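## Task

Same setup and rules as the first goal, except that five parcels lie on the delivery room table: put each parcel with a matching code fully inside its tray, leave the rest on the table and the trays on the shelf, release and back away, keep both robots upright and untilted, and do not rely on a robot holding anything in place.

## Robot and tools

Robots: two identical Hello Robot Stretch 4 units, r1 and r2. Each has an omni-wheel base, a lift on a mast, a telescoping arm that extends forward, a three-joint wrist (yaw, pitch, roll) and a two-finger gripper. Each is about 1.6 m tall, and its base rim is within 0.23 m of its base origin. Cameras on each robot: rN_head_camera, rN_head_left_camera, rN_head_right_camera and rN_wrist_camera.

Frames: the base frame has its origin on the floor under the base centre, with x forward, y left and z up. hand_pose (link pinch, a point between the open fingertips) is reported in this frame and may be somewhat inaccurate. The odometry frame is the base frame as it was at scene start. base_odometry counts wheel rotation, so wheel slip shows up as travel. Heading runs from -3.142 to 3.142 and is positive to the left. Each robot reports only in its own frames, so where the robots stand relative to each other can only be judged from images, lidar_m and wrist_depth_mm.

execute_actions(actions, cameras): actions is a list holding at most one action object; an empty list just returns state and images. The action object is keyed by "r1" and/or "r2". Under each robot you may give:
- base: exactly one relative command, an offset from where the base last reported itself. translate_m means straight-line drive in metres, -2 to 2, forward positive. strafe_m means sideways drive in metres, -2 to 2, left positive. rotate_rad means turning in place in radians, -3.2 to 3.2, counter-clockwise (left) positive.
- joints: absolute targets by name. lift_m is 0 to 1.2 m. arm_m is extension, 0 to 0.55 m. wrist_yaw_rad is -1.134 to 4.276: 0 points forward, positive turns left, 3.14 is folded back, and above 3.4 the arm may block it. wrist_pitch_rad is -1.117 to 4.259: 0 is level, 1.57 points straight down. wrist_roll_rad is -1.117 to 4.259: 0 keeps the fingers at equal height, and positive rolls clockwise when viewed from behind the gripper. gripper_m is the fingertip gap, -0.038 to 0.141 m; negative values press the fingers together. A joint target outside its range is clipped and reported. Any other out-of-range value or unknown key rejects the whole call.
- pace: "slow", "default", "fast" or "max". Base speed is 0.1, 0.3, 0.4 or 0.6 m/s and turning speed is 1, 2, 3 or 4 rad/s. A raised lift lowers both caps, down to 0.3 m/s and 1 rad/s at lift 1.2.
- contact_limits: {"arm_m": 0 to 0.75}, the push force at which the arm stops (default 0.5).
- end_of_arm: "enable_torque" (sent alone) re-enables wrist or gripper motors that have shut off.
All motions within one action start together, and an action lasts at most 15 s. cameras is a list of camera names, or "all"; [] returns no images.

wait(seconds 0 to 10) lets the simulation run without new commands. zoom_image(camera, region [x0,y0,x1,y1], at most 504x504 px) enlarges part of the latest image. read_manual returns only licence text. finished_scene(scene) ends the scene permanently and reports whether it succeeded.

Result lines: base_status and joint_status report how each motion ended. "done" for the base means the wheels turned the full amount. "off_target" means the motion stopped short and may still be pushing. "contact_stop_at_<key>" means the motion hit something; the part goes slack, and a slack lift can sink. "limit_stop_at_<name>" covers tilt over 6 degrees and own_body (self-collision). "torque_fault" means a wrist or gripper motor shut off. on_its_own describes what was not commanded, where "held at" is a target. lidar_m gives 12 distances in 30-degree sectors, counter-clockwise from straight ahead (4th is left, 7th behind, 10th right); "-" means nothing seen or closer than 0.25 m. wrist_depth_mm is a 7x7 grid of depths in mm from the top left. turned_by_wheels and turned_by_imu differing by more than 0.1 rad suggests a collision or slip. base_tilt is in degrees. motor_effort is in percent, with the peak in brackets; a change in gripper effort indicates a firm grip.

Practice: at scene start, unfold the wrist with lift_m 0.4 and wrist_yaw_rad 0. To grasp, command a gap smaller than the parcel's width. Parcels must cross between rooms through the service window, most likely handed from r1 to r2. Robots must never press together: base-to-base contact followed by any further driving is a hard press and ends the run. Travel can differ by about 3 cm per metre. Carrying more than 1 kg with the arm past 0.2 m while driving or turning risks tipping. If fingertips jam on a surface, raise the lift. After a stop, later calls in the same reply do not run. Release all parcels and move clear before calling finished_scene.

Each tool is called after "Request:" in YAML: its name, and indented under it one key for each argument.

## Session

Request:
execute_actions:
  actions:
    - {"r1":{"joints":{"lift_m":1.05,"wrist_yaw_rad":0,"wrist_pitch_rad":1.2,"gripper_m":0.13}},"r2":{"joints":{"lift_m":0.95,"wrist_yaw_rad":0,"wrist_pitch_rad":0.3,"gripper_m":0.13}}}
  cameras: ["r1_head_camera","r1_head_left_camera","r1_head_right_camera","r2_head_camera","r2_head_left_camera","r2_head_right_camera"]

Scene clock: 3.90 s.
r1.base_odometry: x=+0.000 y=+0.000 heading=+0.000 (m, m, rad; r1's odometry frame)
r1.turned_by_wheels: +0.000 (rad since the last result)
r1.turned_by_imu: -0.001 (rad since the last result)
r1.base_tilt: forward=-0.4 right=-0.1 (deg)
r1.lidar_m: 3.33 1.58 1.13 1.11 1.19 0.99 0.91 0.98 1.24 3.61 1.11 1.22
r1.base_status: not commanded
r1.joint_positions: lift_m=+0.221 arm_m=-0.002 wrist_yaw_rad=+2.580 wrist_pitch_rad=+0.595 wrist_roll_rad=-0.011 gripper_m=+0.130
r1.joint_status: lift_m limit_stop_at_own_body (moved +0.033 of +0.862); wrist_yaw_rad limit_stop_at_own_body (moved -0.590 of -3.171); wrist_pitch_rad limit_stop_at_own_body (moved +0.594 of +1.199); the others done
r1.on_its_own: wrist_yaw_rad is held at +2.580, not at your +0.000, since a limit_stop_at_own_body; wrist_pitch_rad is held at +0.593, not at your +1.200, since a limit_stop_at_own_body; lift_m is slack since a limit_stop_at_own_body (your +1.050 is given up); arm_m is slack since a limit_stop_at_own_body
r1.motor_effort: lift_m=+20(26) arm_m=+0(0) wrist_yaw_rad=+2(4) wrist_pitch_rad=-3(6) wrist_roll_rad=-2(2) gripper_m=+2(5) wheel_0=+0(1) wheel_1=+0(0) wheel_2=+0(0) (%)
r1.hand_pose: x=+0.0130 y=+0.2012 z=+0.2371 quat_wxyz=(+0.263, -0.283, +0.076, +0.919) (m; r1's base frame)
r1.wrist_depth_mm: 866 946 1042 1160 1308 1078 904 / 917 1008 1098 1229 1336 1160 946 / 931 976 976 991 991 1025 946 / 750 759 750 759 768 759 768 / 287 289 291 615 615 615 621 / 239 227 227 262 496 484 517 / 208 202 209 137 439 433 445
r2.base_odometry: x=+0.000 y=+0.000 heading=+0.000 (m, m, rad; r2's odometry frame)
r2.turned_by_wheels: +0.000 (rad since the last result)
r2.turned_by_imu: +0.000 (rad since the last result)
r2.base_tilt: forward=+0.2 right=+0.5 (deg)
r2.lidar_m: 2.50 3.30 2.96 3.51 2.41 2.30 1.30 0.91 0.75 0.77 1.19 2.43
r2.base_status: not commanded
r2.joint_positions: lift_m=+0.950 arm_m=-0.002 wrist_yaw_rad=+0.001 wrist_pitch_rad=+0.302 wrist_roll_rad=-0.006 gripper_m=+0.130
r2.joint_status: all done
r2.motor_effort: lift_m=+23(24) arm_m=+0(0) wrist_yaw_rad=-3(6) wrist_pitch_rad=-7(8) wrist_roll_rad=-1(2) gripper_m=+0(2) wheel_0=+1(1) wheel_1=+0(0) wheel_2=+0(0) (%)
r2.hand_pose: x=+0.4448 y=-0.0873 z=+1.0421 quat_wxyz=(+0.989, -0.003, +0.150, +0.001) (m; r2's base frame)
r2.wrist_depth_mm: - - - - - 1863 1708 / - - - - - 1921 1661 / - - - - - 1983 1756 / - - - - - - 1808 / - - - - - - 1921 / 1921 1863 1756 1983 1756 1756 1863 / 1576 1576 1576 105 1576 1537 1537
pictures: r1_head_camera, r1_head_left_camera, r1_head_right_camera, r2_head_camera, r2_head_left_camera, r2_head_right_camera
Images, in order (width x height): r1_head_camera 420x560, r1_head_left_camera 420x672, r1_head_right_camera 420x672, r2_head_camera 420x560, r2_head_left_camera 420x672, r2_head_right_camera 420x672.

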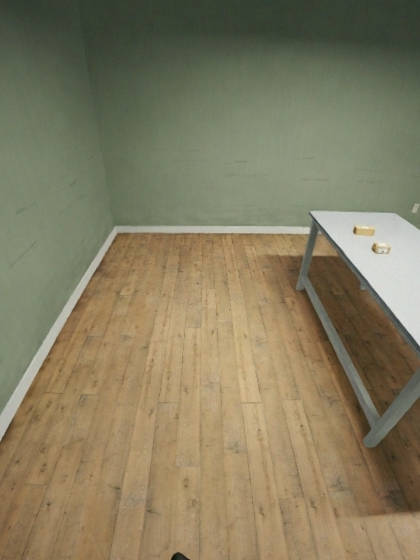

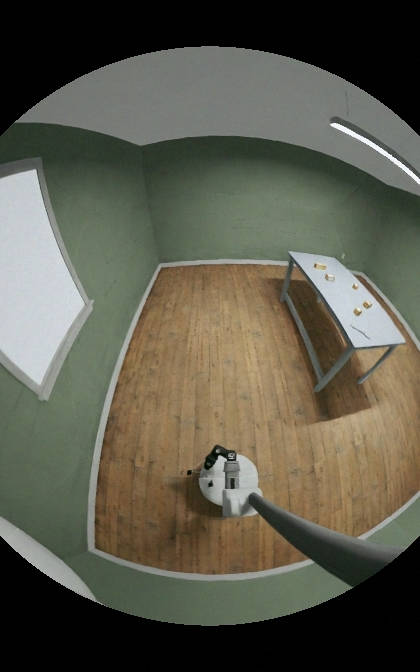

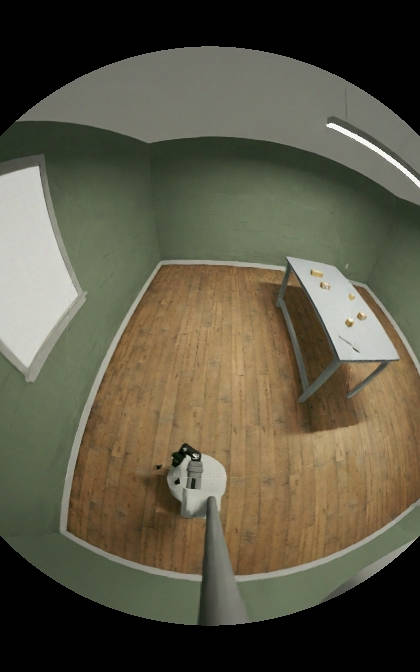

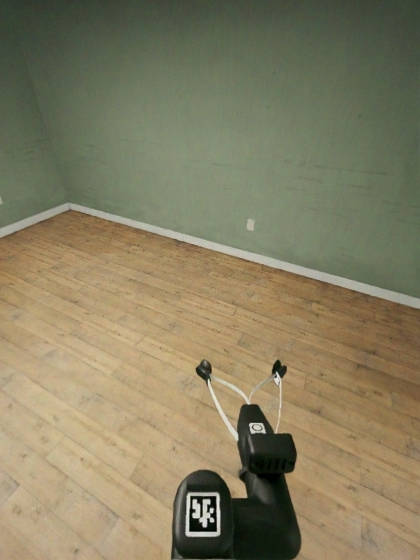

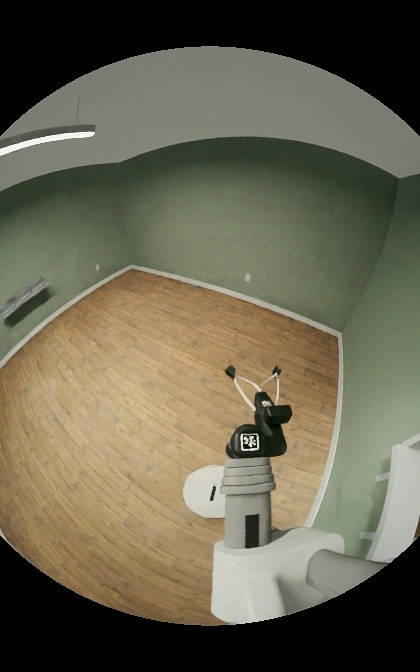

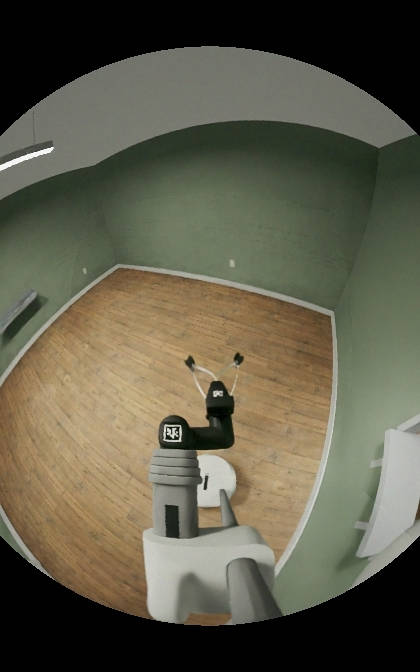

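Request:
execute_actions:
  actions:
    - {"r1":{"base":{"translate_m":1.6},"joints":{"lift_m":1.05}},"r2":{"base":{"rotate_rad":1.25}}}
  cameras: ["r2_head_camera"]

Request:
execute_actions:
  actions:
    - {"r1":{"base":{"rotate_rad":-1.57},"joints":{"wrist_yaw_rad":0,"wrist_pitch_rad":1.2}},"r2":{"base":{"translate_m":2.0},"pace":"fast"}}
  cameras: ["r1_head_camera","r2_head_camera"]

Scene clock: 16.53 s.
r1.base_odometry: x=+1.600 y=+0.000 heading=+0.000 (m, m, rad; r1's odometry frame)
r1.turned_by_wheels: +0.000 (rad since the last result)
r1.turned_by_imu: -0.007 (rad since the last result)
r1.base_tilt: forward=-0.4 right=-0.3 (deg)
r1.lidar_m: 1.74 1.65 1.14 1.10 1.18 1.57 2.53 1.23 0.91 0.84 0.89 1.81
r1.base_status: done
r1.joint_positions: lift_m=+1.050 arm_m=-0.002 wrist_yaw_rad=+2.580 wrist_pitch_rad=+0.595 wrist_roll_rad=-0.011 gripper_m=+0.130
r1.joint_status: all done
r1.on_its_own: wrist_yaw_rad is held at +2.580, not at your +0.000, since a limit_stop_at_own_body; wrist_pitch_rad is held at +0.593, not at your +1.200, since a limit_stop_at_own_body; arm_m is slack since a limit_stop_at_own_body
r1.motor_effort: lift_m=+23(25) arm_m=+0(0) wrist_yaw_rad=+2(2) wrist_pitch_rad=-4(4) wrist_roll_rad=-2(2) gripper_m=-2(2) wheel_0=+1(5) wheel_1=+2(6) wheel_2=+1(9) (%)
r1.hand_pose: x=+0.0130 y=+0.2012 z=+1.0663 quat_wxyz=(+0.263, -0.283, +0.076, +0.919) (m; r1's base frame)
r1.wrist_depth_mm: - - - 1983 1397 1098 904 / - - - - 1464 1138 931 / - - - - 1576 1182 976 / - - - - 1661 1255 1025 / 1863 1921 1863 1921 1756 1281 1042 / 1499 1464 1464 1537 1537 1229 1078 / 1366 1308 1366 137 1366 1281 1160
r2.base_odometry: x=+0.000 y=+0.000 heading=+1.249 (m, m, rad; r2's odometry frame)
r2.turned_by_wheels: +1.249 (rad since the last result)
r2.turned_by_imu: +1.261 (rad since the last result)
r2.base_tilt: forward=+0.1 right=+0.5 (deg)
r2.lidar_m: 2.98 2.85 2.31 2.05 1.06 0.75 0.74 0.82 1.50 2.42 2.67 3.02
r2.base_status: done
r2.joint_positions: lift_m=+0.950 arm_m=-0.002 wrist_yaw_rad=+0.000 wrist_pitch_rad=+0.302 wrist_roll_rad=-0.006 gripper_m=+0.130
r2.joint_status: not commanded
r2.motor_effort: lift_m=+21(23) arm_m=+0(0) wrist_yaw_rad=-1(2) wrist_pitch_rad=-7(8) wrist_roll_rad=-1(2) gripper_m=-1(1) wheel_0=-3(9) wheel_1=-1(8) wheel_2=-3(9) (%)
r2.hand_pose: x=+0.4448 y=-0.0873 z=+1.0422 quat_wxyz=(+0.989, -0.003, +0.150, +0.001) (m; r2's base frame)
r2.wrist_depth_mm: - - - - - - - / - - - - - - - / - - - - - - - / - - - - - - - / - - - - - - - / 1921 1863 1808 1983 1808 1756 1921 / 1576 1537 1576 105 1576 1499 1537
pictures: r2_head_camera
Images, in order (width x height): r2_head_camera 420x560.

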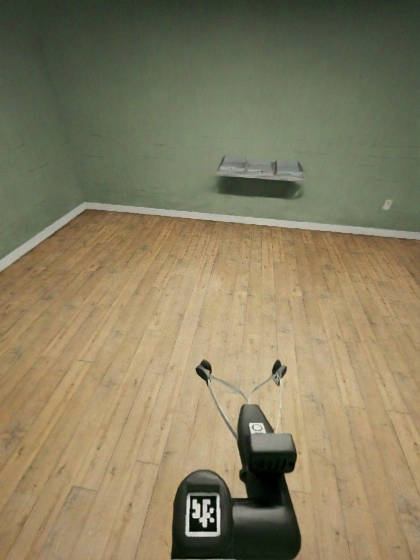

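Scene clock: 23.37 s.
r1.base_odometry: x=+1.600 y=+0.000 heading=-1.569 (m, m, rad; r1's odometry frame)
r1.turned_by_wheels: -1.569 (rad since the last result)
r1.turned_by_imu: -1.561 (rad since the last result)
r1.base_tilt: forward=-0.4 right=-0.2 (deg)
r1.lidar_m: 0.83 0.91 1.83 1.73 1.62 1.16 1.10 1.15 1.65 2.54 1.25 0.87
r1.base_status: done
r1.joint_positions: lift_m=+1.050 arm_m=-0.002 wrist_yaw_rad=+0.000 wrist_pitch_rad=+1.201 wrist_roll_rad=-0.011 gripper_m=+0.130
r1.joint_status: all done
r1.on_its_own: arm_m is slack since a limit_stop_at_own_body
r1.motor_effort: lift_m=+23(23) arm_m=+0(0) wrist_yaw_rad=+0(5) wrist_pitch_rad=-2(5) wrist_roll_rad=-2(2) gripper_m=-2(2) wheel_0=+3(7) wheel_1=+3(7) wheel_2=+2(6) (%)
r1.hand_pose: x=+0.2731 y=-0.0874 z=+0.9591 quat_wxyz=(+0.825, -0.005, +0.565, +0.003) (m; r1's base frame)
r1.wrist_depth_mm: 1576 1618 1661 1618 1618 1576 1618 / 1464 1464 1499 1499 1499 1464 1537 / 1430 1397 1397 1366 1366 1366 1336 / 1336 1308 1281 1281 1308 1336 1281 / 1229 1205 1229 1229 1255 1205 1229 / 1182 1160 1138 1160 1160 1138 1160 / 1098 1098 1118 137 1098 1078 1098
r2.base_odometry: x=+0.631 y=+1.898 heading=+1.250 (m, m, rad; r2's odometry frame)
r2.turned_by_wheels: +0.000 (rad since the last result)
r2.turned_by_imu: +0.004 (rad since the last result)
r2.base_tilt: forward=+0.1 right=+0.5 (deg)
r2.lidar_m: 0.98 1.63 2.00 1.98 2.18 2.86 2.85 3.13 2.79 2.76 1.21 1.00
r2.base_status: done
r2.joint_positions: lift_m=+0.950 arm_m=-0.002 wrist_yaw_rad=+0.000 wrist_pitch_rad=+0.302 wrist_roll_rad=-0.006 gripper_m=+0.130
r2.joint_status: not commanded
r2.motor_effort: lift_m=+21(21) arm_m=+0(0) wrist_yaw_rad=-1(0) wrist_pitch_rad=-7(8) wrist_roll_rad=-2(1) gripper_m=-1(2) wheel_0=+4(9) wheel_1=+2(7) wheel_2=-2(13) (%)
r2.hand_pose: x=+0.4448 y=-0.0874 z=+1.0422 quat_wxyz=(+0.989, -0.003, +0.150, +0.001) (m; r2's base frame)
r2.wrist_depth_mm: 1336 1255 1182 1118 1078 1025 991 / 1397 1308 1255 1182 1138 1060 1025 / 1499 1397 1281 1229 1160 1118 1078 / 1537 1464 1366 1281 1182 1138 1098 / 1661 1537 1430 1366 878 878 866 / 1708 1618 1464 1397 1308 768 1205 / 1576 1576 1618 105 1397 1336 1281
pictures: r1_head_camera, r2_head_camera
Images, in order (width x height): r1_head_camera 420x560, r2_head_camera 420x560.

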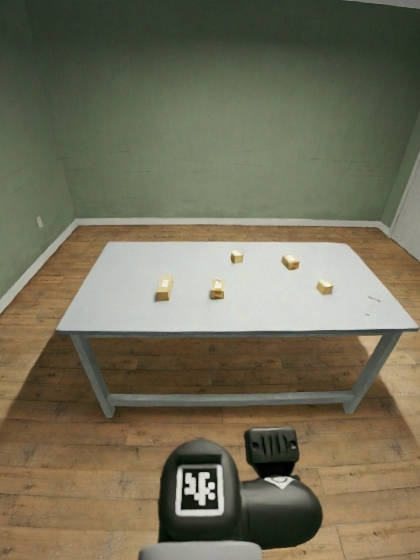

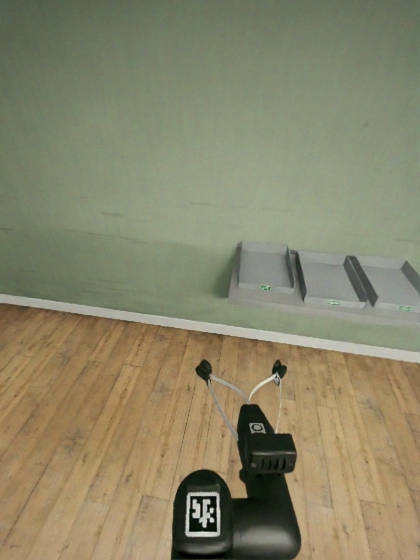

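Request:
execute_actions:
  actions:
    - {"r1":{"base":{"translate_m":0.3},"joints":{"arm_m":0.3,"lift_m":1.1}},"r2":{"base":{"rotate_rad":-0.25}}}
  cameras: ["r1_wrist_camera"]

Request:
execute_actions:
  actions:
    - {"r2":{"base":{"strafe_m":-0.6}}}
  cameras: ["r2_wrist_camera","r2_head_camera"]

Scene clock: 28.93 s.
r1.base_odometry: x=+1.601 y=-0.300 heading=-1.569 (m, m, rad; r1's odometry frame)
r1.turned_by_wheels: +0.000 (rad since the last result)
r1.turned_by_imu: -0.002 (rad since the last result)
r1.base_tilt: forward=-0.4 right=-0.2 (deg)
r1.lidar_m: 0.55 0.56 0.80 1.76 1.81 1.47 1.41 1.46 2.06 2.52 0.83 0.59
r1.base_status: done
r1.joint_positions: lift_m=+1.100 arm_m=+0.299 wrist_yaw_rad=+0.000 wrist_pitch_rad=+1.201 wrist_roll_rad=-0.011 gripper_m=+0.130
r1.joint_status: all done
r1.motor_effort: lift_m=+24(25) arm_m=+8(8) wrist_yaw_rad=+1(1) wrist_pitch_rad=-1(3) wrist_roll_rad=-2(2) gripper_m=+1(1) wheel_0=+0(6) wheel_1=+1(6) wheel_2=+1(10) (%)
r1.hand_pose: x=+0.5739 y=-0.0874 z=+1.0090 quat_wxyz=(+0.825, -0.005, +0.565, +0.003) (m; r1's base frame)
r1.wrist_depth_mm: 640 640 634 627 627 627 585 / 597 591 591 585 585 585 585 / 549 504 549 504 544 544 544 / 521 521 517 512 512 512 512 / 488 484 488 484 488 484 480 / 473 462 459 466 452 445 455 / 1160 1138 1138 138 1138 1138 1118
r2.base_odometry: x=+0.631 y=+1.898 heading=+1.001 (m, m, rad; r2's odometry frame)
r2.turned_by_wheels: -0.249 (rad since the last result)
r2.turned_by_imu: -0.252 (rad since the last result)
r2.base_tilt: forward=+0.2 right=+0.5 (deg)
r2.lidar_m: 0.99 1.49 1.94 1.98 2.03 2.58 2.84 2.91 2.94 2.75 2.29 1.09
r2.base_status: done
r2.joint_positions: lift_m=+0.950 arm_m=-0.002 wrist_yaw_rad=+0.000 wrist_pitch_rad=+0.302 wrist_roll_rad=-0.006 gripper_m=+0.130
r2.joint_status: not commanded
r2.motor_effort: lift_m=+21(21) arm_m=+0(0) wrist_yaw_rad=+0(1) wrist_pitch_rad=-6(6) wrist_roll_rad=-2(2) gripper_m=-1(1) wheel_0=+5(9) wheel_1=+3(7) wheel_2=+5(11) (%)
r2.hand_pose: x=+0.4448 y=-0.0874 z=+1.0422 quat_wxyz=(+0.989, -0.003, +0.150, +0.001) (m; r2's base frame)
r2.wrist_depth_mm: 1098 1118 1118 1118 1138 1138 1138 / 1138 1138 1160 1182 1205 1182 1182 / 1182 1205 1229 1229 1255 1229 1255 / 1255 1255 1281 1229 1205 1229 1281 / 1336 1336 1008 904 891 891 917 / 1397 1397 1366 1397 1397 1397 1430 / 1464 1464 1464 105 1499 1499 1499
pictures: r1_wrist_camera
Images, in order (width x height): r1_wrist_camera 616x392.

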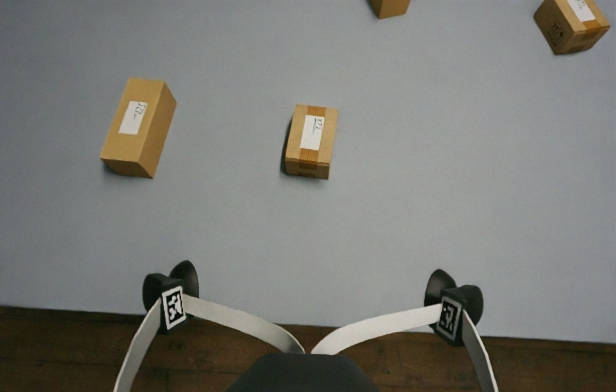

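Scene clock: 32.27 s.
r1.base_odometry: x=+1.601 y=-0.300 heading=-1.569 (m, m, rad; r1's odometry frame)
r1.turned_by_wheels: +0.000 (rad since the last result)
r1.turned_by_imu: -0.001 (rad since the last result)
r1.base_tilt: forward=-0.4 right=-0.1 (deg)
r1.lidar_m: 0.53 0.59 0.81 1.75 1.84 1.48 1.40 1.47 2.04 2.52 0.84 0.58
r1.base_status: not commanded
r1.joint_positions: lift_m=+1.100 arm_m=+0.299 wrist_yaw_rad=+0.000 wrist_pitch_rad=+1.201 wrist_roll_rad=-0.011 gripper_m=+0.130
r1.joint_status: not commanded
r1.motor_effort: lift_m=+24(24) arm_m=+7(8) wrist_yaw_rad=+2(1) wrist_pitch_rad=-1(1) wrist_roll_rad=-2(2) gripper_m=+1(1) wheel_0=+0(0) wheel_1=+0(0) wheel_2=+1(1) (%)
r1.hand_pose: x=+0.5739 y=-0.0874 z=+1.0090 quat_wxyz=(+0.825, -0.005, +0.565, +0.003) (m; r1's base frame)
r1.wrist_depth_mm: 640 634 634 627 627 627 580 / 597 585 585 585 580 580 585 / 554 504 549 504 549 549 544 / 521 517 517 512 517 508 512 / 488 488 484 488 484 484 480 / 473 462 462 466 452 445 455 / 1138 1138 1160 138 1160 1138 1138
r2.base_odometry: x=+1.136 y=+1.574 heading=+1.001 (m, m, rad; r2's odometry frame)
r2.turned_by_wheels: +0.000 (rad since the last result)
r2.turned_by_imu: +0.000 (rad since the last result)
r2.base_tilt: forward=+0.2 right=+0.5 (deg)
r2.lidar_m: 1.04 1.07 2.00 2.57 2.64 2.99 2.77 2.85 2.32 2.16 2.20 1.62
r2.base_status: done
r2.joint_positions: lift_m=+0.950 arm_m=-0.002 wrist_yaw_rad=+0.000 wrist_pitch_rad=+0.302 wrist_roll_rad=-0.006 gripper_m=+0.130
r2.joint_status: not commanded
r2.motor_effort: lift_m=+21(21) arm_m=+0(0) wrist_yaw_rad=-1(1) wrist_pitch_rad=-6(7) wrist_roll_rad=-1(2) gripper_m=-1(1) wheel_0=+4(11) wheel_1=-1(10) wheel_2=+1(1) (%)
r2.hand_pose: x=+0.4448 y=-0.0874 z=+1.0422 quat_wxyz=(+0.989, -0.003, +0.150, +0.001) (m; r2's base frame)
r2.wrist_depth_mm: 1138 1138 1160 1160 1160 1182 1182 / 1182 1229 1205 1205 1205 1229 1229 / 1229 1255 1255 1281 1281 1281 1308 / 1281 1229 1205 1255 1336 1366 1366 / 946 904 917 946 1397 1430 1430 / 1430 1430 1430 1464 1464 1464 1499 / 1499 1499 1499 105 1499 1499 1576
pictures: r2_head_camera, r2_wrist_camera
Images, in order (width x height): r2_head_camera 420x560, r2_wrist_camera 616x392.

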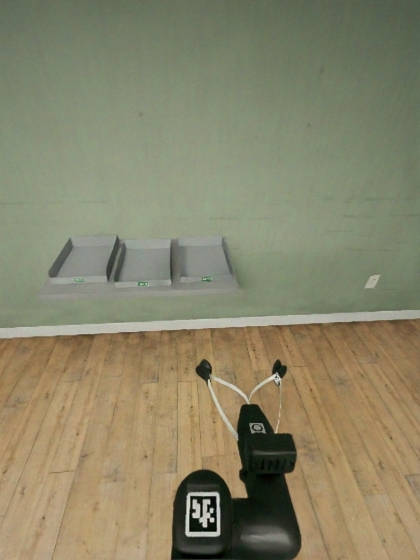

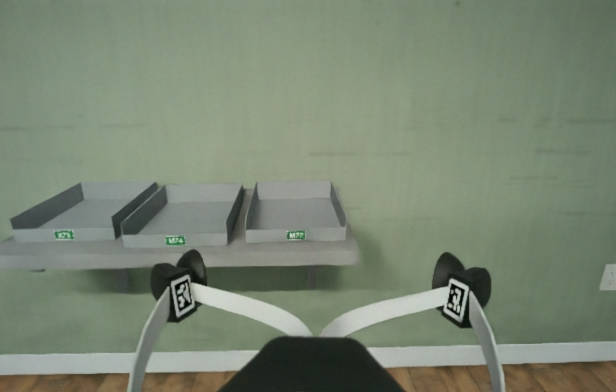

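Both overshoot; move r2 closer.

Request:
execute_actions:
  actions:
    - {"r1":{"joints":{"lift_m":0.98,"arm_m":0.45,"wrist_pitch_rad":1.45}},"r2":{"base":{"strafe_m":0.3}}}
  cameras: ["r1_wrist_camera"]

Request:
execute_actions:
  actions:
    - {"r2":{"base":{"translate_m":0.35}}}
  cameras: ["r2_wrist_camera"]

Scene clock: 37.97 s.
r1.base_odometry: x=+1.601 y=-0.300 heading=-1.569 (m, m, rad; r1's odometry frame)
r1.turned_by_wheels: +0.000 (rad since the last result)
r1.turned_by_imu: -0.001 (rad since the last result)
r1.base_tilt: forward=-0.4 right=-0.2 (deg)
r1.lidar_m: 0.53 0.57 0.79 1.74 1.80 1.47 1.42 1.47 2.04 2.52 0.80 0.60
r1.base_status: not commanded
r1.joint_positions: lift_m=+0.980 arm_m=+0.449 wrist_yaw_rad=+0.000 wrist_pitch_rad=+1.450 wrist_roll_rad=-0.011 gripper_m=+0.130
r1.joint_status: all done
r1.motor_effort: lift_m=+17(23) arm_m=+7(9) wrist_yaw_rad=+1(2) wrist_pitch_rad=+0(2) wrist_roll_rad=-2(2) gripper_m=-1(2) wheel_0=+1(1) wheel_1=+1(0) wheel_2=+1(1) (%)
r1.hand_pose: x=+0.6543 y=-0.0874 z=+0.8721 quat_wxyz=(+0.748, -0.004, +0.663, +0.004) (m; r1's base frame)
r1.wrist_depth_mm: 314 366 366 362 359 359 357 / 309 359 357 303 353 351 351 / 329 353 351 300 349 345 343 / 347 345 343 342 342 338 338 / 342 338 336 336 334 332 330 / 332 330 329 329 325 324 324 / 330 327 327 138 322 319 317
r2.base_odometry: x=+0.884 y=+1.736 heading=+1.001 (m, m, rad; r2's odometry frame)
r2.turned_by_wheels: +0.000 (rad since the last result)
r2.turned_by_imu: +0.000 (rad since the last result)
r2.base_tilt: forward=+0.2 right=+0.5 (deg)
r2.lidar_m: 1.00 1.06 1.96 2.28 2.32 3.01 2.80 2.86 2.62 2.46 2.29 1.09
r2.base_status: done
r2.joint_positions: lift_m=+0.950 arm_m=-0.002 wrist_yaw_rad=+0.000 wrist_pitch_rad=+0.302 wrist_roll_rad=-0.006 gripper_m=+0.130
r2.joint_status: not commanded
r2.motor_effort: lift_m=+21(21) arm_m=+0(0) wrist_yaw_rad=+0(0) wrist_pitch_rad=-7(7) wrist_roll_rad=-2(2) gripper_m=+0(0) wheel_0=-2(13) wheel_1=+1(11) wheel_2=+0(1) (%)
r2.hand_pose: x=+0.4448 y=-0.0874 z=+1.0422 quat_wxyz=(+0.989, -0.003, +0.150, +0.001) (m; r2's base frame)
r2.wrist_depth_mm: 1138 1118 1118 1138 1138 1160 1160 / 1182 1182 1182 1182 1182 1205 1205 / 1229 1229 1255 1255 1255 1281 1281 / 1281 1255 1229 1229 1255 1336 1336 / 1336 946 904 904 931 1366 1397 / 1397 1397 1397 1430 1430 1430 1464 / 1464 1499 1464 105 1499 1499 1537
pictures: r1_wrist_camera
Images, in order (width x height): r1_wrist_camera 616x392.

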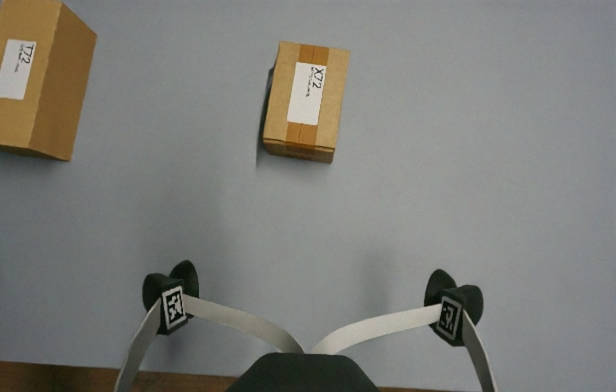

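Scene clock: 40.63 s.
r1.base_odometry: x=+1.601 y=-0.300 heading=-1.569 (m, m, rad; r1's odometry frame)
r1.turned_by_wheels: +0.000 (rad since the last result)
r1.turned_by_imu: -0.001 (rad since the last result)
r1.base_tilt: forward=-0.4 right=-0.1 (deg)
r1.lidar_m: 0.53 0.57 0.80 1.76 1.81 1.45 1.42 1.45 2.05 2.53 0.82 0.58
r1.base_status: not commanded
r1.joint_positions: lift_m=+0.980 arm_m=+0.449 wrist_yaw_rad=+0.000 wrist_pitch_rad=+1.450 wrist_roll_rad=-0.011 gripper_m=+0.130
r1.joint_status: not commanded
r1.motor_effort: lift_m=+17(17) arm_m=+7(7) wrist_yaw_rad=+1(1) wrist_pitch_rad=+0(1) wrist_roll_rad=-2(2) gripper_m=-1(1) wheel_0=+0(1) wheel_1=+1(1) wheel_2=+1(1) (%)
r1.hand_pose: x=+0.6543 y=-0.0874 z=+0.8721 quat_wxyz=(+0.748, -0.004, +0.663, +0.004) (m; r1's base frame)
r1.wrist_depth_mm: 314 366 364 364 362 359 357 / 307 359 355 303 353 351 349 / 327 351 351 298 347 343 343 / 347 345 343 342 340 340 336 / 340 340 336 336 330 332 330 / 332 330 329 327 327 322 324 / 330 327 325 138 320 319 319
r2.base_odometry: x=+1.072 y=+2.030 heading=+1.001 (m, m, rad; r2's odometry frame)
r2.turned_by_wheels: +0.000 (rad since the last result)
r2.turned_by_imu: +0.001 (rad since the last result)
r2.base_tilt: forward=+0.1 right=+0.5 (deg)
r2.lidar_m: 0.66 0.68 1.52 2.31 2.36 3.04 3.19 3.21 2.60 2.44 1.75 0.69
r2.base_status: done
r2.joint_positions: lift_m=+0.950 arm_m=-0.002 wrist_yaw_rad=+0.000 wrist_pitch_rad=+0.302 wrist_roll_rad=-0.006 gripper_m=+0.130
r2.joint_status: not commanded
r2.motor_effort: lift_m=+21(21) arm_m=+0(0) wrist_yaw_rad=-1(1) wrist_pitch_rad=-8(7) wrist_roll_rad=-1(0) gripper_m=-1(1) wheel_0=+3(11) wheel_1=+2(7) wheel_2=-1(15) (%)
r2.hand_pose: x=+0.4448 y=-0.0874 z=+1.0422 quat_wxyz=(+0.989, -0.003, +0.150, +0.001) (m; r2's base frame)
r2.wrist_depth_mm: 809 820 820 831 831 842 842 / 842 854 854 866 866 866 878 / 878 878 891 891 917 917 917 / 931 931 931 946 946 946 960 / 960 891 866 891 891 891 1008 / 634 615 564 676 591 597 1042 / 554 549 554 105 569 559 842
pictures: r2_wrist_camera
Images, in order (width x height): r2_wrist_camera 616x392.

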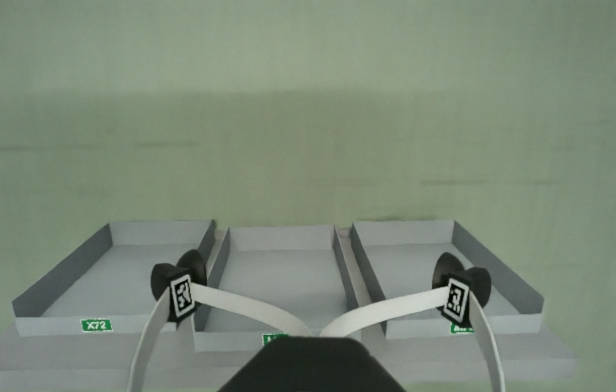

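Request:
execute_actions:
  actions:
    - {"r1":{"base":{"translate_m":0.04},"joints":{"arm_m":0.55,"wrist_pitch_rad":1.5,"lift_m":0.95}}}
  cameras: ["r1_wrist_camera"]

Scene clock: 46.57 s.
r1.base_odometry: x=+1.601 y=-0.340 heading=-1.569 (m, m, rad; r1's odometry frame)
r1.turned_by_wheels: +0.000 (rad since the last result)
r1.turned_by_imu: -0.001 (rad since the last result)
r1.base_tilt: forward=-0.4 right=-0.1 (deg)
r1.lidar_m: 0.50 0.52 0.74 1.74 1.81 1.53 1.45 1.51 2.08 2.48 0.74 0.56
r1.base_status: done
r1.joint_positions: lift_m=+0.950 arm_m=+0.546 wrist_yaw_rad=+0.000 wrist_pitch_rad=+1.500 wrist_roll_rad=-0.011 gripper_m=+0.130
r1.joint_status: all done
joint sent to its limit — the command would take r1.arm_m past its upper limit, so that joint was sent only as far as its limit.
r1.motor_effort: lift_m=+17(17) arm_m=+7(8) wrist_yaw_rad=+2(2) wrist_pitch_rad=+0(1) wrist_roll_rad=-2(2) gripper_m=+3(0) wheel_0=+2(7) wheel_1=+2(6) wheel_2=+0(8) (%)
r1.hand_pose: x=+0.7378 y=-0.0874 z=+0.8407 quat_wxyz=(+0.732, -0.004, +0.682, +0.004) (m; r1's base frame)
r1.wrist_depth_mm: 322 320 319 317 315 315 312 / 319 317 315 314 312 310 309 / 312 314 312 309 307 306 306 / 309 309 306 255 304 303 301 / 306 307 306 252 301 298 297 / 301 300 251 297 297 296 294 / 300 297 297 138 293 291 291
r2.base_odometry: x=+1.072 y=+2.030 heading=+1.001 (m, m, rad; r2's odometry frame)
r2.turned_by_wheels: +0.000 (rad since the last result)
r2.turned_by_imu: +0.000 (rad since the last result)
r2.base_tilt: forward=+0.2 right=+0.5 (deg)
r2.lidar_m: 0.64 0.70 1.51 2.29 2.36 3.03 3.19 3.24 2.60 2.43 1.77 0.72
r2.base_status: not commanded
r2.joint_positions: lift_m=+0.950 arm_m=-0.002 wrist_yaw_rad=+0.000 wrist_pitch_rad=+0.302 wrist_roll_rad=-0.006 gripper_m=+0.130
r2.joint_status: not commanded
r2.motor_effort: lift_m=+21(21) arm_m=+0(0) wrist_yaw_rad=+0(1) wrist_pitch_rad=-7(8) wrist_roll_rad=-1(2) gripper_m=-1(1) wheel_0=+3(3) wheel_1=+2(2) wheel_2=-1(1) (%)
r2.hand_pose: x=+0.4448 y=-0.0874 z=+1.0422 quat_wxyz=(+0.989, -0.003, +0.150, +0.001) (m; r2's base frame)
r2.wrist_depth_mm: 809 820 820 820 831 842 842 / 854 854 854 866 866 866 878 / 891 891 904 904 904 904 917 / 931 931 931 946 946 946 960 / 960 891 866 891 878 891 1008 / 640 609 564 676 597 597 1060 / 549 549 554 105 569 564 854
pictures: r1_wrist_camera
Images, in order (width x height): r1_wrist_camera 616x392.

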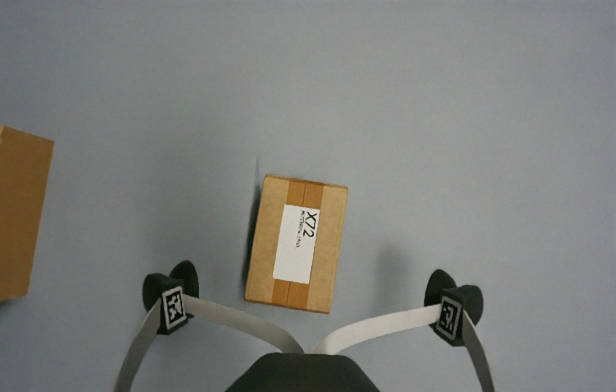

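Request:
execute_actions:
  actions:
    - {"r1":{"joints":{"lift_m":0.905}}}
  cameras: []

Request:
execute_actions:
  actions:
    - {"r1":{"joints":{"gripper_m":0.02}}}
  cameras: []

Request:
execute_actions:
  actions:
    - {"r1":{"joints":{"lift_m":1.1,"arm_m":0.3,"wrist_pitch_rad":1.1}}}
  cameras: ["r1_wrist_camera","r1_head_left_camera"]

Scene clock: 55.33 s.
r1.base_odometry: x=+1.601 y=-0.340 heading=-1.569 (m, m, rad; r1's odometry frame)
r1.turned_by_wheels: +0.000 (rad since the last result)
r1.turned_by_imu: -0.001 (rad since the last result)
r1.base_tilt: forward=-0.4 right=-0.1 (deg)
r1.lidar_m: 0.50 0.55 0.71 1.74 1.78 1.51 1.45 1.49 2.12 2.49 0.75 0.55
r1.base_status: not commanded
r1.joint_positions: lift_m=+0.905 arm_m=+0.546 wrist_yaw_rad=+0.000 wrist_pitch_rad=+1.500 wrist_roll_rad=-0.011 gripper_m=+0.130
r1.joint_status: all done
r1.motor_effort: lift_m=+17(17) arm_m=+7(7) wrist_yaw_rad=+1(1) wrist_pitch_rad=-1(0) wrist_roll_rad=-2(2) gripper_m=-2(3) wheel_0=+2(1) wheel_1=+2(2) wheel_2=+1(0) (%)
r1.hand_pose: x=+0.7378 y=-0.0874 z=+0.7958 quat_wxyz=(+0.732, -0.004, +0.682, +0.004) (m; r1's base frame)
r1.wrist_depth_mm: 274 273 273 271 268 267 266 / 271 270 268 267 265 264 262 / 267 267 264 264 263 262 260 / 265 263 262 210 259 258 256 / 260 259 257 207 256 255 253 / 257 256 206 205 252 251 251 / 255 253 253 138 250 249 248
r2.base_odometry: x=+1.072 y=+2.030 heading=+1.001 (m, m, rad; r2's odometry frame)
r2.turned_by_wheels: +0.000 (rad since the last result)
r2.turned_by_imu: +0.000 (rad since the last result)
r2.base_tilt: forward=+0.2 right=+0.6 (deg)
r2.lidar_m: 0.67 0.68 1.50 2.30 2.35 3.03 3.18 3.23 2.59 2.42 1.76 0.73
r2.base_status: not commanded
r2.joint_positions: lift_m=+0.950 arm_m=-0.002 wrist_yaw_rad=+0.000 wrist_pitch_rad=+0.302 wrist_roll_rad=-0.006 gripper_m=+0.130
r2.joint_status: not commanded
r2.motor_effort: lift_m=+21(21) arm_m=+0(0) wrist_yaw_rad=+1(1) wrist_pitch_rad=-6(8) wrist_roll_rad=-1(2) gripper_m=-2(0) wheel_0=+2(3) wheel_1=+2(2) wheel_2=-1(1) (%)
r2.hand_pose: x=+0.4448 y=-0.0874 z=+1.0422 quat_wxyz=(+0.989, -0.003, +0.150, +0.001) (m; r2's base frame)
r2.wrist_depth_mm: 820 820 820 831 831 831 831 / 842 842 854 866 866 878 878 / 891 891 891 904 904 904 917 / 931 931 946 946 946 946 960 / 960 891 854 891 878 891 1008 / 634 615 564 676 597 597 1042 / 549 544 549 105 569 559 842
pictures: none
No camera images: the call's "cameras" was empty. Leave "cameras" out to get every camera's image.

Scene clock: 57.33 s.
r1.base_odometry: x=+1.601 y=-0.340 heading=-1.569 (m, m, rad; r1's odometry frame)
r1.turned_by_wheels: +0.000 (rad since the last result)
r1.turned_by_imu: +0.000 (rad since the last result)
r1.base_tilt: forward=-0.3 right=-0.2 (deg)
r1.lidar_m: 0.49 0.56 0.76 1.72 1.85 1.53 1.44 1.50 2.14 2.52 0.75 0.54
r1.base_status: not commanded
r1.joint_positions: lift_m=+0.905 arm_m=+0.546 wrist_yaw_rad=+0.000 wrist_pitch_rad=+1.500 wrist_roll_rad=-0.011 gripper_m=+0.020
r1.joint_status: all done
r1.motor_effort: lift_m=+17(17) arm_m=+7(7) wrist_yaw_rad=+1(2) wrist_pitch_rad=+0(0) wrist_roll_rad=-2(2) gripper_m=-20(21) wheel_0=+1(2) wheel_1=+2(2) wheel_2=+1(0) (%)
r1.hand_pose: x=+0.7378 y=-0.0874 z=+0.7958 quat_wxyz=(+0.732, -0.004, +0.682, +0.004) (m; r1's base frame)
r1.wrist_depth_mm: 274 273 272 271 268 267 266 / 272 271 270 267 265 264 263 / 267 266 264 264 263 260 259 / 264 263 260 200 258 257 257 / 260 260 257 196 256 254 253 / 257 257 190 194 191 251 250 / 255 252 253 252 250 248 248
r2.base_odometry: x=+1.072 y=+2.030 heading=+1.001 (m, m, rad; r2's odometry frame)
r2.turned_by_wheels: +0.000 (rad since the last result)
r2.turned_by_imu: +0.000 (rad since the last result)
r2.base_tilt: forward=+0.2 right=+0.5 (deg)
r2.lidar_m: 0.66 0.68 1.51 2.32 2.36 3.02 3.16 3.22 2.59 2.42 1.78 0.74
r2.base_status: not commanded
r2.joint_positions: lift_m=+0.950 arm_m=-0.002 wrist_yaw_rad=+0.000 wrist_pitch_rad=+0.302 wrist_roll_rad=-0.006 gripper_m=+0.130
r2.joint_status: not commanded
r2.motor_effort: lift_m=+21(21) arm_m=+0(0) wrist_yaw_rad=+0(0) wrist_pitch_rad=-8(6) wrist_roll_rad=-2(2) gripper_m=-1(1) wheel_0=+3(3) wheel_1=+2(2) wheel_2=-1(1) (%)
r2.hand_pose: x=+0.4448 y=-0.0874 z=+1.0422 quat_wxyz=(+0.989, -0.003, +0.150, +0.001) (m; r2's base frame)
r2.wrist_depth_mm: 809 809 820 831 831 831 842 / 854 854 854 866 866 854 891 / 891 891 904 891 904 917 917 / 931 931 931 960 946 960 960 / 976 891 866 878 878 891 1008 / 640 615 564 676 597 603 1060 / 544 544 554 105 569 564 854
pictures: none
No camera images: the call's "cameras" was empty. Leave "cameras" out to get every camera's image.

Scene clock: 59.23 s.
r1.base_odometry: x=+1.601 y=-0.340 heading=-1.569 (m, m, rad; r1's odometry frame)
r1.turned_by_wheels: +0.000 (rad since the last result)
r1.turned_by_imu: +0.000 (rad since the last result)
r1.base_tilt: forward=-0.4 right=-0.2 (deg)
r1.lidar_m: 0.50 0.54 0.73 1.74 1.81 1.52 1.44 1.50 2.14 2.52 0.71 0.52
r1.base_status: not commanded
r1.joint_positions: lift_m=+1.100 arm_m=+0.301 wrist_yaw_rad=+0.000 wrist_pitch_rad=+1.102 wrist_roll_rad=-0.011 gripper_m=+0.020
r1.joint_status: all done
r1.motor_effort: lift_m=+24(24) arm_m=-8(8) wrist_yaw_rad=+2(1) wrist_pitch_rad=-5(12) wrist_roll_rad=-2(2) gripper_m=-20(21) wheel_0=+1(1) wheel_1=+2(2) wheel_2=+1(1) (%)
r1.hand_pose: x=+0.6027 y=-0.0874 z=+1.0206 quat_wxyz=(+0.852, -0.005, +0.523, +0.003) (m; r1's base frame)
r1.wrist_depth_mm: 715 723 723 723 707 715 715 / 654 654 647 647 640 654 603 / 597 603 603 591 591 591 585 / 554 504 549 200 549 544 544 / 508 500 508 196 500 504 504 / 473 473 190 193 192 473 469 / 445 436 445 449 436 430 439
r2.base_odometry: x=+1.072 y=+2.030 heading=+1.001 (m, m, rad; r2's odometry frame)
r2.turned_by_wheels: +0.000 (rad since the last result)
r2.turned_by_imu: +0.000 (rad since the last result)
r2.base_tilt: forward=+0.1 right=+0.5 (deg)
r2.lidar_m: 0.66 0.68 1.49 2.31 2.36 3.04 3.19 3.25 2.59 2.43 1.76 0.72
r2.base_status: not commanded
r2.joint_positions: lift_m=+0.950 arm_m=-0.002 wrist_yaw_rad=+0.000 wrist_pitch_rad=+0.302 wrist_roll_rad=-0.006 gripper_m=+0.130
r2.joint_status: not commanded
r2.motor_effort: lift_m=+21(21) arm_m=+0(0) wrist_yaw_rad=+0(1) wrist_pitch_rad=-8(7) wrist_roll_rad=-1(1) gripper_m=+0(1) wheel_0=+2(3) wheel_1=+2(2) wheel_2=-1(1) (%)
r2.hand_pose: x=+0.4448 y=-0.0874 z=+1.0422 quat_wxyz=(+0.989, -0.003, +0.150, +0.001) (m; r2's base frame)
r2.wrist_depth_mm: 820 809 820 820 831 842 842 / 842 842 854 866 866 878 866 / 891 891 891 904 904 904 917 / 931 931 931 946 931 960 960 / 960 891 866 878 878 891 1008 / 634 615 564 676 591 603 1060 / 549 544 554 105 569 564 854
pictures: r1_head_left_camera, r1_wrist_camera
Images, in order (width x height): r1_head_left_camera 420x672, r1_wrist_camera 616x392.

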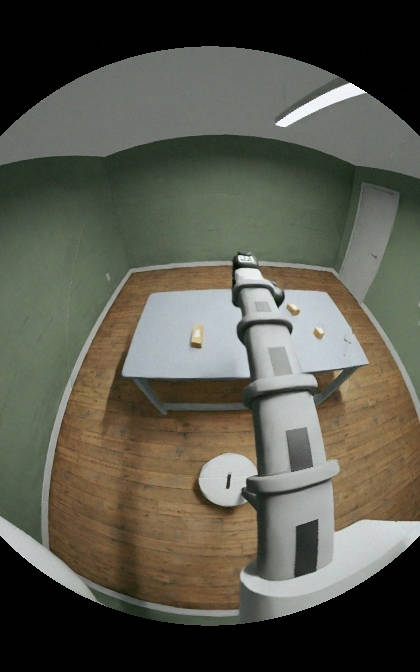

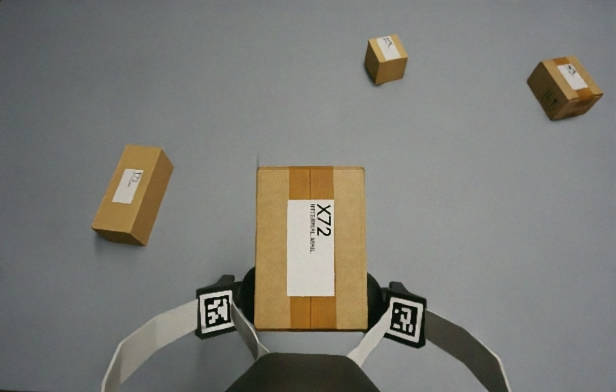

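Request:
execute_actions:
  actions:
    - {"r1":{"base":{"rotate_rad":3.14},"joints":{"arm_m":0,"wrist_pitch_rad":0.0}},"r2":{"base":{"rotate_rad":-3.14},"joints":{"wrist_pitch_rad":0}}}
  cameras: ["r1_head_camera"]

Request:
execute_actions:
  actions:
    - {"r2":{"base":{"translate_m":1.9},"pace":"fast"}}
  cameras: ["r2_head_camera"]

Scene clock: 69.50 s.
r1.base_odometry: x=+1.601 y=-0.340 heading=+1.571 (m, m, rad; r1's odometry frame)
r1.turned_by_wheels: +3.140 (rad since the last result)
r1.turned_by_imu: +3.120 (rad since the last result)
r1.base_tilt: forward=-0.4 right=-0.1 (deg)
r1.lidar_m: 0.40 1.49 2.08 2.50 0.77 0.51 0.51 0.53 0.73 1.72 1.83 1.54
r1.base_status: done
r1.joint_positions: lift_m=+1.100 arm_m=+0.001 wrist_yaw_rad=+0.000 wrist_pitch_rad=+0.003 wrist_roll_rad=-0.011 gripper_m=+0.020
r1.joint_status: all done
r1.motor_effort: lift_m=+21(25) arm_m=-8(9) wrist_yaw_rad=+1(0) wrist_pitch_rad=-10(12) wrist_roll_rad=-2(2) gripper_m=-19(21) wheel_0=-2(6) wheel_1=-2(7) wheel_2=-1(5) (%)
r1.hand_pose: x=+0.4608 y=-0.0874 z=+1.2772 quat_wxyz=(+1.000, -0.006, +0.002, +0.000) (m; r1's base frame)
r1.wrist_depth_mm: 1281 1281 1281 1255 1255 1205 1229 / 1281 1308 1255 1255 1255 1229 1255 / 1308 1281 1281 1255 1229 1229 1255 / 1255 1255 1255 199 1229 1229 1205 / 1281 1281 1255 196 1255 1255 1229 / 1308 1281 190 193 192 1255 1255 / 1281 1255 1281 1281 1255 1255 1229
r2.base_odometry: x=+1.072 y=+2.030 heading=-2.138 (m, m, rad; r2's odometry frame)
r2.turned_by_wheels: -3.139 (rad since the last result)
r2.turned_by_imu: -3.171 (rad since the last result)
r2.base_tilt: forward=+0.2 right=+0.5 (deg)
r2.lidar_m: 3.04 3.22 2.62 2.45 1.82 0.73 0.66 0.69 1.47 2.28 2.34 2.96
r2.base_status: done
r2.joint_positions: lift_m=+0.950 arm_m=-0.002 wrist_yaw_rad=+0.000 wrist_pitch_rad=+0.003 wrist_roll_rad=-0.006 gripper_m=+0.130
r2.joint_status: all done
r2.motor_effort: lift_m=+21(21) arm_m=+0(0) wrist_yaw_rad=+0(1) wrist_pitch_rad=-9(11) wrist_roll_rad=-2(2) gripper_m=-1(1) wheel_0=+4(10) wheel_1=+1(9) wheel_2=+5(11) (%)
r2.hand_pose: x=+0.4579 y=-0.0874 z=+1.1273 quat_wxyz=(+1.000, -0.003, +0.001, +0.000) (m; r2's base frame)
r2.wrist_depth_mm: - - - - - - - / - - - - - - - / - - - - - - - / - - - - - - - / - - - - - - - / - - - - - - - / - - - 105 - - -
pictures: r1_head_camera
Images, in order (width x height): r1_head_camera 420x560.

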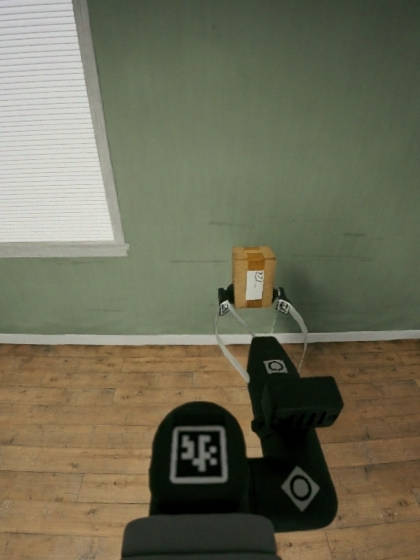

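Scene clock: 76.07 s.
r1.base_odometry: x=+1.601 y=-0.340 heading=+1.571 (m, m, rad; r1's odometry frame)
r1.turned_by_wheels: +0.000 (rad since the last result)
r1.turned_by_imu: -0.002 (rad since the last result)
r1.base_tilt: forward=-0.4 right=-0.2 (deg)
r1.lidar_m: 0.41 1.50 2.11 2.48 0.72 0.51 0.48 0.55 0.77 1.75 1.81 1.51
r1.base_status: not commanded
r1.joint_positions: lift_m=+1.100 arm_m=+0.001 wrist_yaw_rad=+0.000 wrist_pitch_rad=+0.003 wrist_roll_rad=-0.011 gripper_m=+0.020
r1.joint_status: not commanded
r1.motor_effort: lift_m=+21(21) arm_m=-8(8) wrist_yaw_rad=+1(1) wrist_pitch_rad=-10(9) wrist_roll_rad=-2(2) gripper_m=-23(21) wheel_0=-2(2) wheel_1=-2(2) wheel_2=-1(1) (%)
r1.hand_pose: x=+0.4608 y=-0.0874 z=+1.2772 quat_wxyz=(+1.000, -0.006, +0.002, +0.000) (m; r1's base frame)
r1.wrist_depth_mm: 1308 1308 1281 1281 1229 1229 1255 / 1308 1281 1281 1281 1281 1229 1229 / 1308 1308 1281 1281 1255 1255 1255 / 1281 1281 1281 199 1255 1229 1229 / 1281 1281 1281 196 1255 1281 1229 / 1308 1255 191 194 192 1255 1229 / 1281 1281 1281 1255 1229 1229 1229
r2.base_odometry: x=+0.052 y=+0.428 heading=-2.138 (m, m, rad; r2's odometry frame)
r2.turned_by_wheels: +0.000 (rad since the last result)
r2.turned_by_imu: +0.003 (rad since the last result)
r2.base_tilt: forward=+0.2 right=+0.5 (deg)
r2.lidar_m: 1.16 1.17 1.65 2.62 2.68 3.26 3.04 3.08 2.30 2.08 1.98 1.37
r2.base_status: done
r2.joint_positions: lift_m=+0.950 arm_m=-0.002 wrist_yaw_rad=+0.000 wrist_pitch_rad=+0.003 wrist_roll_rad=-0.006 gripper_m=+0.130
r2.joint_status: not commanded
r2.motor_effort: lift_m=+21(21) arm_m=+0(0) wrist_yaw_rad=+0(0) wrist_pitch_rad=-9(8) wrist_roll_rad=-1(3) gripper_m=-2(1) wheel_0=+3(8) wheel_1=+1(7) wheel_2=+0(12) (%)
r2.hand_pose: x=+0.4579 y=-0.0874 z=+1.1273 quat_wxyz=(+1.000, -0.003, +0.001, +0.000) (m; r2's base frame)
r2.wrist_depth_mm: 1060 - 1118 1042 1042 1060 1060 / 1118 - - 1042 1060 1078 1078 / 1118 - - 1060 1060 1078 1078 / 1098 - - 1060 1060 1078 1078 / 1118 - 1255 1042 1060 1078 1098 / 991 931 946 1060 1078 1078 1078 / 1025 1042 1060 105 1060 1078 1098
pictures: r2_head_camera
Images, in order (width x height): r2_head_camera 420x560.

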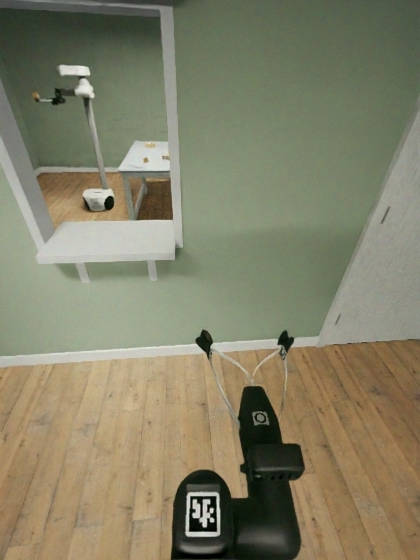

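Request:
execute_actions:
  actions:
    - {"r1":{"base":{"strafe_m":1.9},"pace":"fast"},"r2":{"base":{"strafe_m":0.55}}}
  cameras: ["r1_head_camera","r2_head_camera"]

Scene clock: 90.83 s.
r1.base_odometry: x=-0.299 y=-0.340 heading=+1.571 (m, m, rad; r1's odometry frame)
r1.turned_by_wheels: +0.000 (rad since the last result)
r1.turned_by_imu: -0.005 (rad since the last result)
r1.base_tilt: forward=-0.5 right=-0.2 (deg)
r1.lidar_m: 0.44 0.92 0.67 0.62 0.67 0.79 2.45 1.38 1.10 2.03 2.08 1.52
r1.base_status: done
r1.joint_positions: lift_m=+1.100 arm_m=+0.001 wrist_yaw_rad=+0.000 wrist_pitch_rad=+0.003 wrist_roll_rad=-0.011 gripper_m=+0.020
r1.joint_status: not commanded
r1.motor_effort: lift_m=+21(21) arm_m=-8(8) wrist_yaw_rad=+2(1) wrist_pitch_rad=-8(9) wrist_roll_rad=-2(2) gripper_m=-16(17) wheel_0=+3(8) wheel_1=-2(10) wheel_2=+1(0) (%)
r1.hand_pose: x=+0.4607 y=-0.0874 z=+1.2772 quat_wxyz=(+1.000, -0.006, +0.002, +0.000) (m; r1's base frame)
r1.wrist_depth_mm: 991 1281 1255 1255 1229 1229 1205 / 1008 1281 1281 1255 1255 1229 1229 / 1008 1281 1281 1255 1255 1229 1229 / 1025 1255 1281 200 1229 1205 1229 / 1008 1308 1255 196 1255 1229 1229 / 1008 1281 189 193 191 1229 1205 / 1025 1281 1255 1255 1281 1229 1229
r2.base_odometry: x=+0.516 y=+0.132 heading=-2.138 (m, m, rad; r2's odometry frame)
r2.turned_by_wheels: +0.000 (rad since the last result)
r2.turned_by_imu: -0.001 (rad since the last result)
r2.base_tilt: forward=+0.2 right=+0.5 (deg)
r2.lidar_m: 1.08 1.22 1.59 2.07 2.10 2.73 3.06 2.71 2.87 2.64 1.92 1.20
r2.base_status: done
r2.joint_positions: lift_m=+0.950 arm_m=-0.002 wrist_yaw_rad=+0.000 wrist_pitch_rad=+0.003 wrist_roll_rad=-0.006 gripper_m=+0.130
r2.joint_status: not commanded
r2.motor_effort: lift_m=+21(21) arm_m=+0(0) wrist_yaw_rad=+0(0) wrist_pitch_rad=-10(8) wrist_roll_rad=-3(2) gripper_m=-1(1) wheel_0=-2(19) wheel_1=+3(11) wheel_2=+0(0) (%)
r2.hand_pose: x=+0.4579 y=-0.0874 z=+1.1273 quat_wxyz=(+1.000, -0.003, +0.001, +0.000) (m; r2's base frame)
r2.wrist_depth_mm: 976 976 1025 - - 991 1025 / 976 991 1042 - - 1008 1025 / 976 991 1025 - - 1008 1025 / 976 976 1042 - - 1025 1042 / 976 991 1060 - - 1025 1025 / 976 976 891 917 917 1008 1042 / 976 991 991 105 1008 1008 1042
pictures: r1_head_camera, r2_head_camera
Images, in order (width x height): r1_head_camera 420x560, r2_head_camera 420x560.

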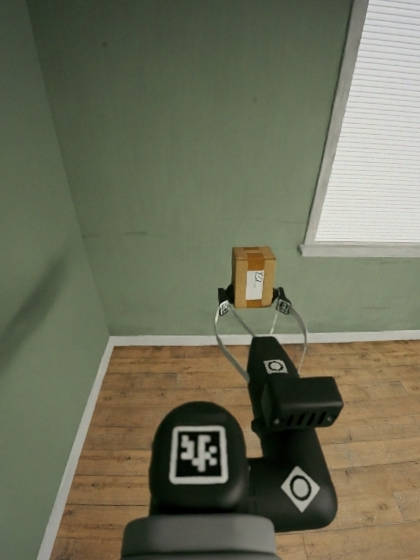

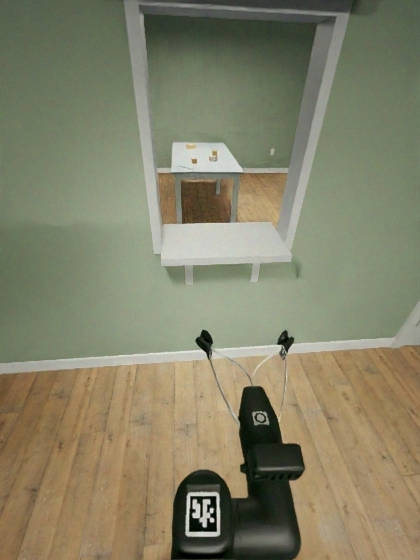

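Request:
execute_actions:
  actions:
    - {"r1":{"base":{"rotate_rad":1.57}}}
  cameras: ["r1_head_camera","r1_head_left_camera","r2_head_camera"]

Scene clock: 99.17 s.
r1.base_odometry: x=-0.300 y=-0.340 heading=+3.141 (m, m, rad; r1's odometry frame)
r1.turned_by_wheels: +1.570 (rad since the last result)
r1.turned_by_imu: +1.559 (rad since the last result)
r1.base_tilt: forward=-0.4 right=-0.2 (deg)
r1.lidar_m: 0.44 0.68 0.78 2.41 1.41 1.09 2.07 2.10 1.53 1.44 0.95 0.67
r1.base_status: done
r1.joint_positions: lift_m=+1.100 arm_m=+0.001 wrist_yaw_rad=+0.000 wrist_pitch_rad=+0.003 wrist_roll_rad=-0.011 gripper_m=+0.020
r1.joint_status: not commanded
r1.motor_effort: lift_m=+21(21) arm_m=-8(8) wrist_yaw_rad=+1(1) wrist_pitch_rad=-10(9) wrist_roll_rad=-2(2) gripper_m=-19(18) wheel_0=-1(6) wheel_1=-3(5) wheel_2=+0(6) (%)
r1.hand_pose: x=+0.4607 y=-0.0874 z=+1.2772 quat_wxyz=(+1.000, -0.006, +0.002, +0.000) (m; r1's base frame)
r1.wrist_depth_mm: 436 430 427 424 421 421 418 / 433 430 427 427 421 418 415 / 433 430 430 424 421 418 415 / 433 430 427 200 421 418 415 / 433 430 427 196 421 418 418 / 430 427 190 193 192 418 413 / 430 430 427 421 421 415 415
r2.base_odometry: x=+0.516 y=+0.132 heading=-2.138 (m, m, rad; r2's odometry frame)
r2.turned_by_wheels: +0.000 (rad since the last result)
r2.turned_by_imu: -0.001 (rad since the last result)
r2.base_tilt: forward=+0.2 right=+0.5 (deg)
r2.lidar_m: 1.09 1.25 1.61 2.07 2.12 2.71 3.09 2.71 2.86 2.65 1.93 1.18
r2.base_status: not commanded
r2.joint_positions: lift_m=+0.950 arm_m=-0.002 wrist_yaw_rad=+0.000 wrist_pitch_rad=+0.003 wrist_roll_rad=-0.006 gripper_m=+0.130
r2.joint_status: not commanded
r2.motor_effort: lift_m=+21(21) arm_m=+0(0) wrist_yaw_rad=-1(0) wrist_pitch_rad=-8(10) wrist_roll_rad=-1(1) gripper_m=-1(1) wheel_0=-3(3) wheel_1=+3(3) wheel_2=+0(0) (%)
r2.hand_pose: x=+0.4579 y=-0.0874 z=+1.1273 quat_wxyz=(+1.000, -0.003, +0.001, +0.000) (m; r2's base frame)
r2.wrist_depth_mm: 976 976 1008 - - 1042 1042 / 976 976 1042 - - 1008 1025 / 976 976 1042 - - 1008 1025 / 976 976 1042 - - 1025 1042 / 976 976 1042 - - 1008 1025 / 976 991 878 917 917 1008 1025 / 976 991 991 105 1008 1025 1042
pictures: r1_head_camera, r1_head_left_camera, r2_head_camera
Images, in order (width x height): r1_head_camera 420x560, r1_head_left_camera 420x672, r2_head_camera 420x560.

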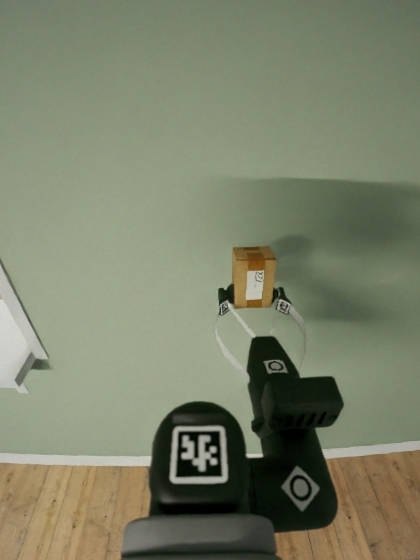

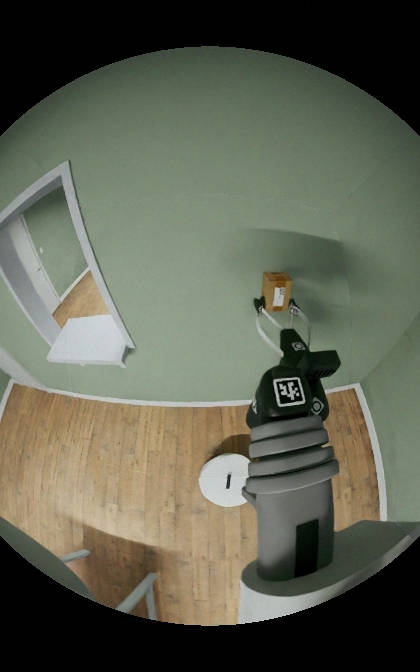

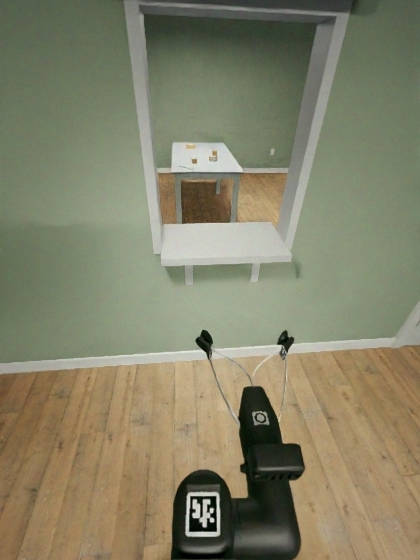

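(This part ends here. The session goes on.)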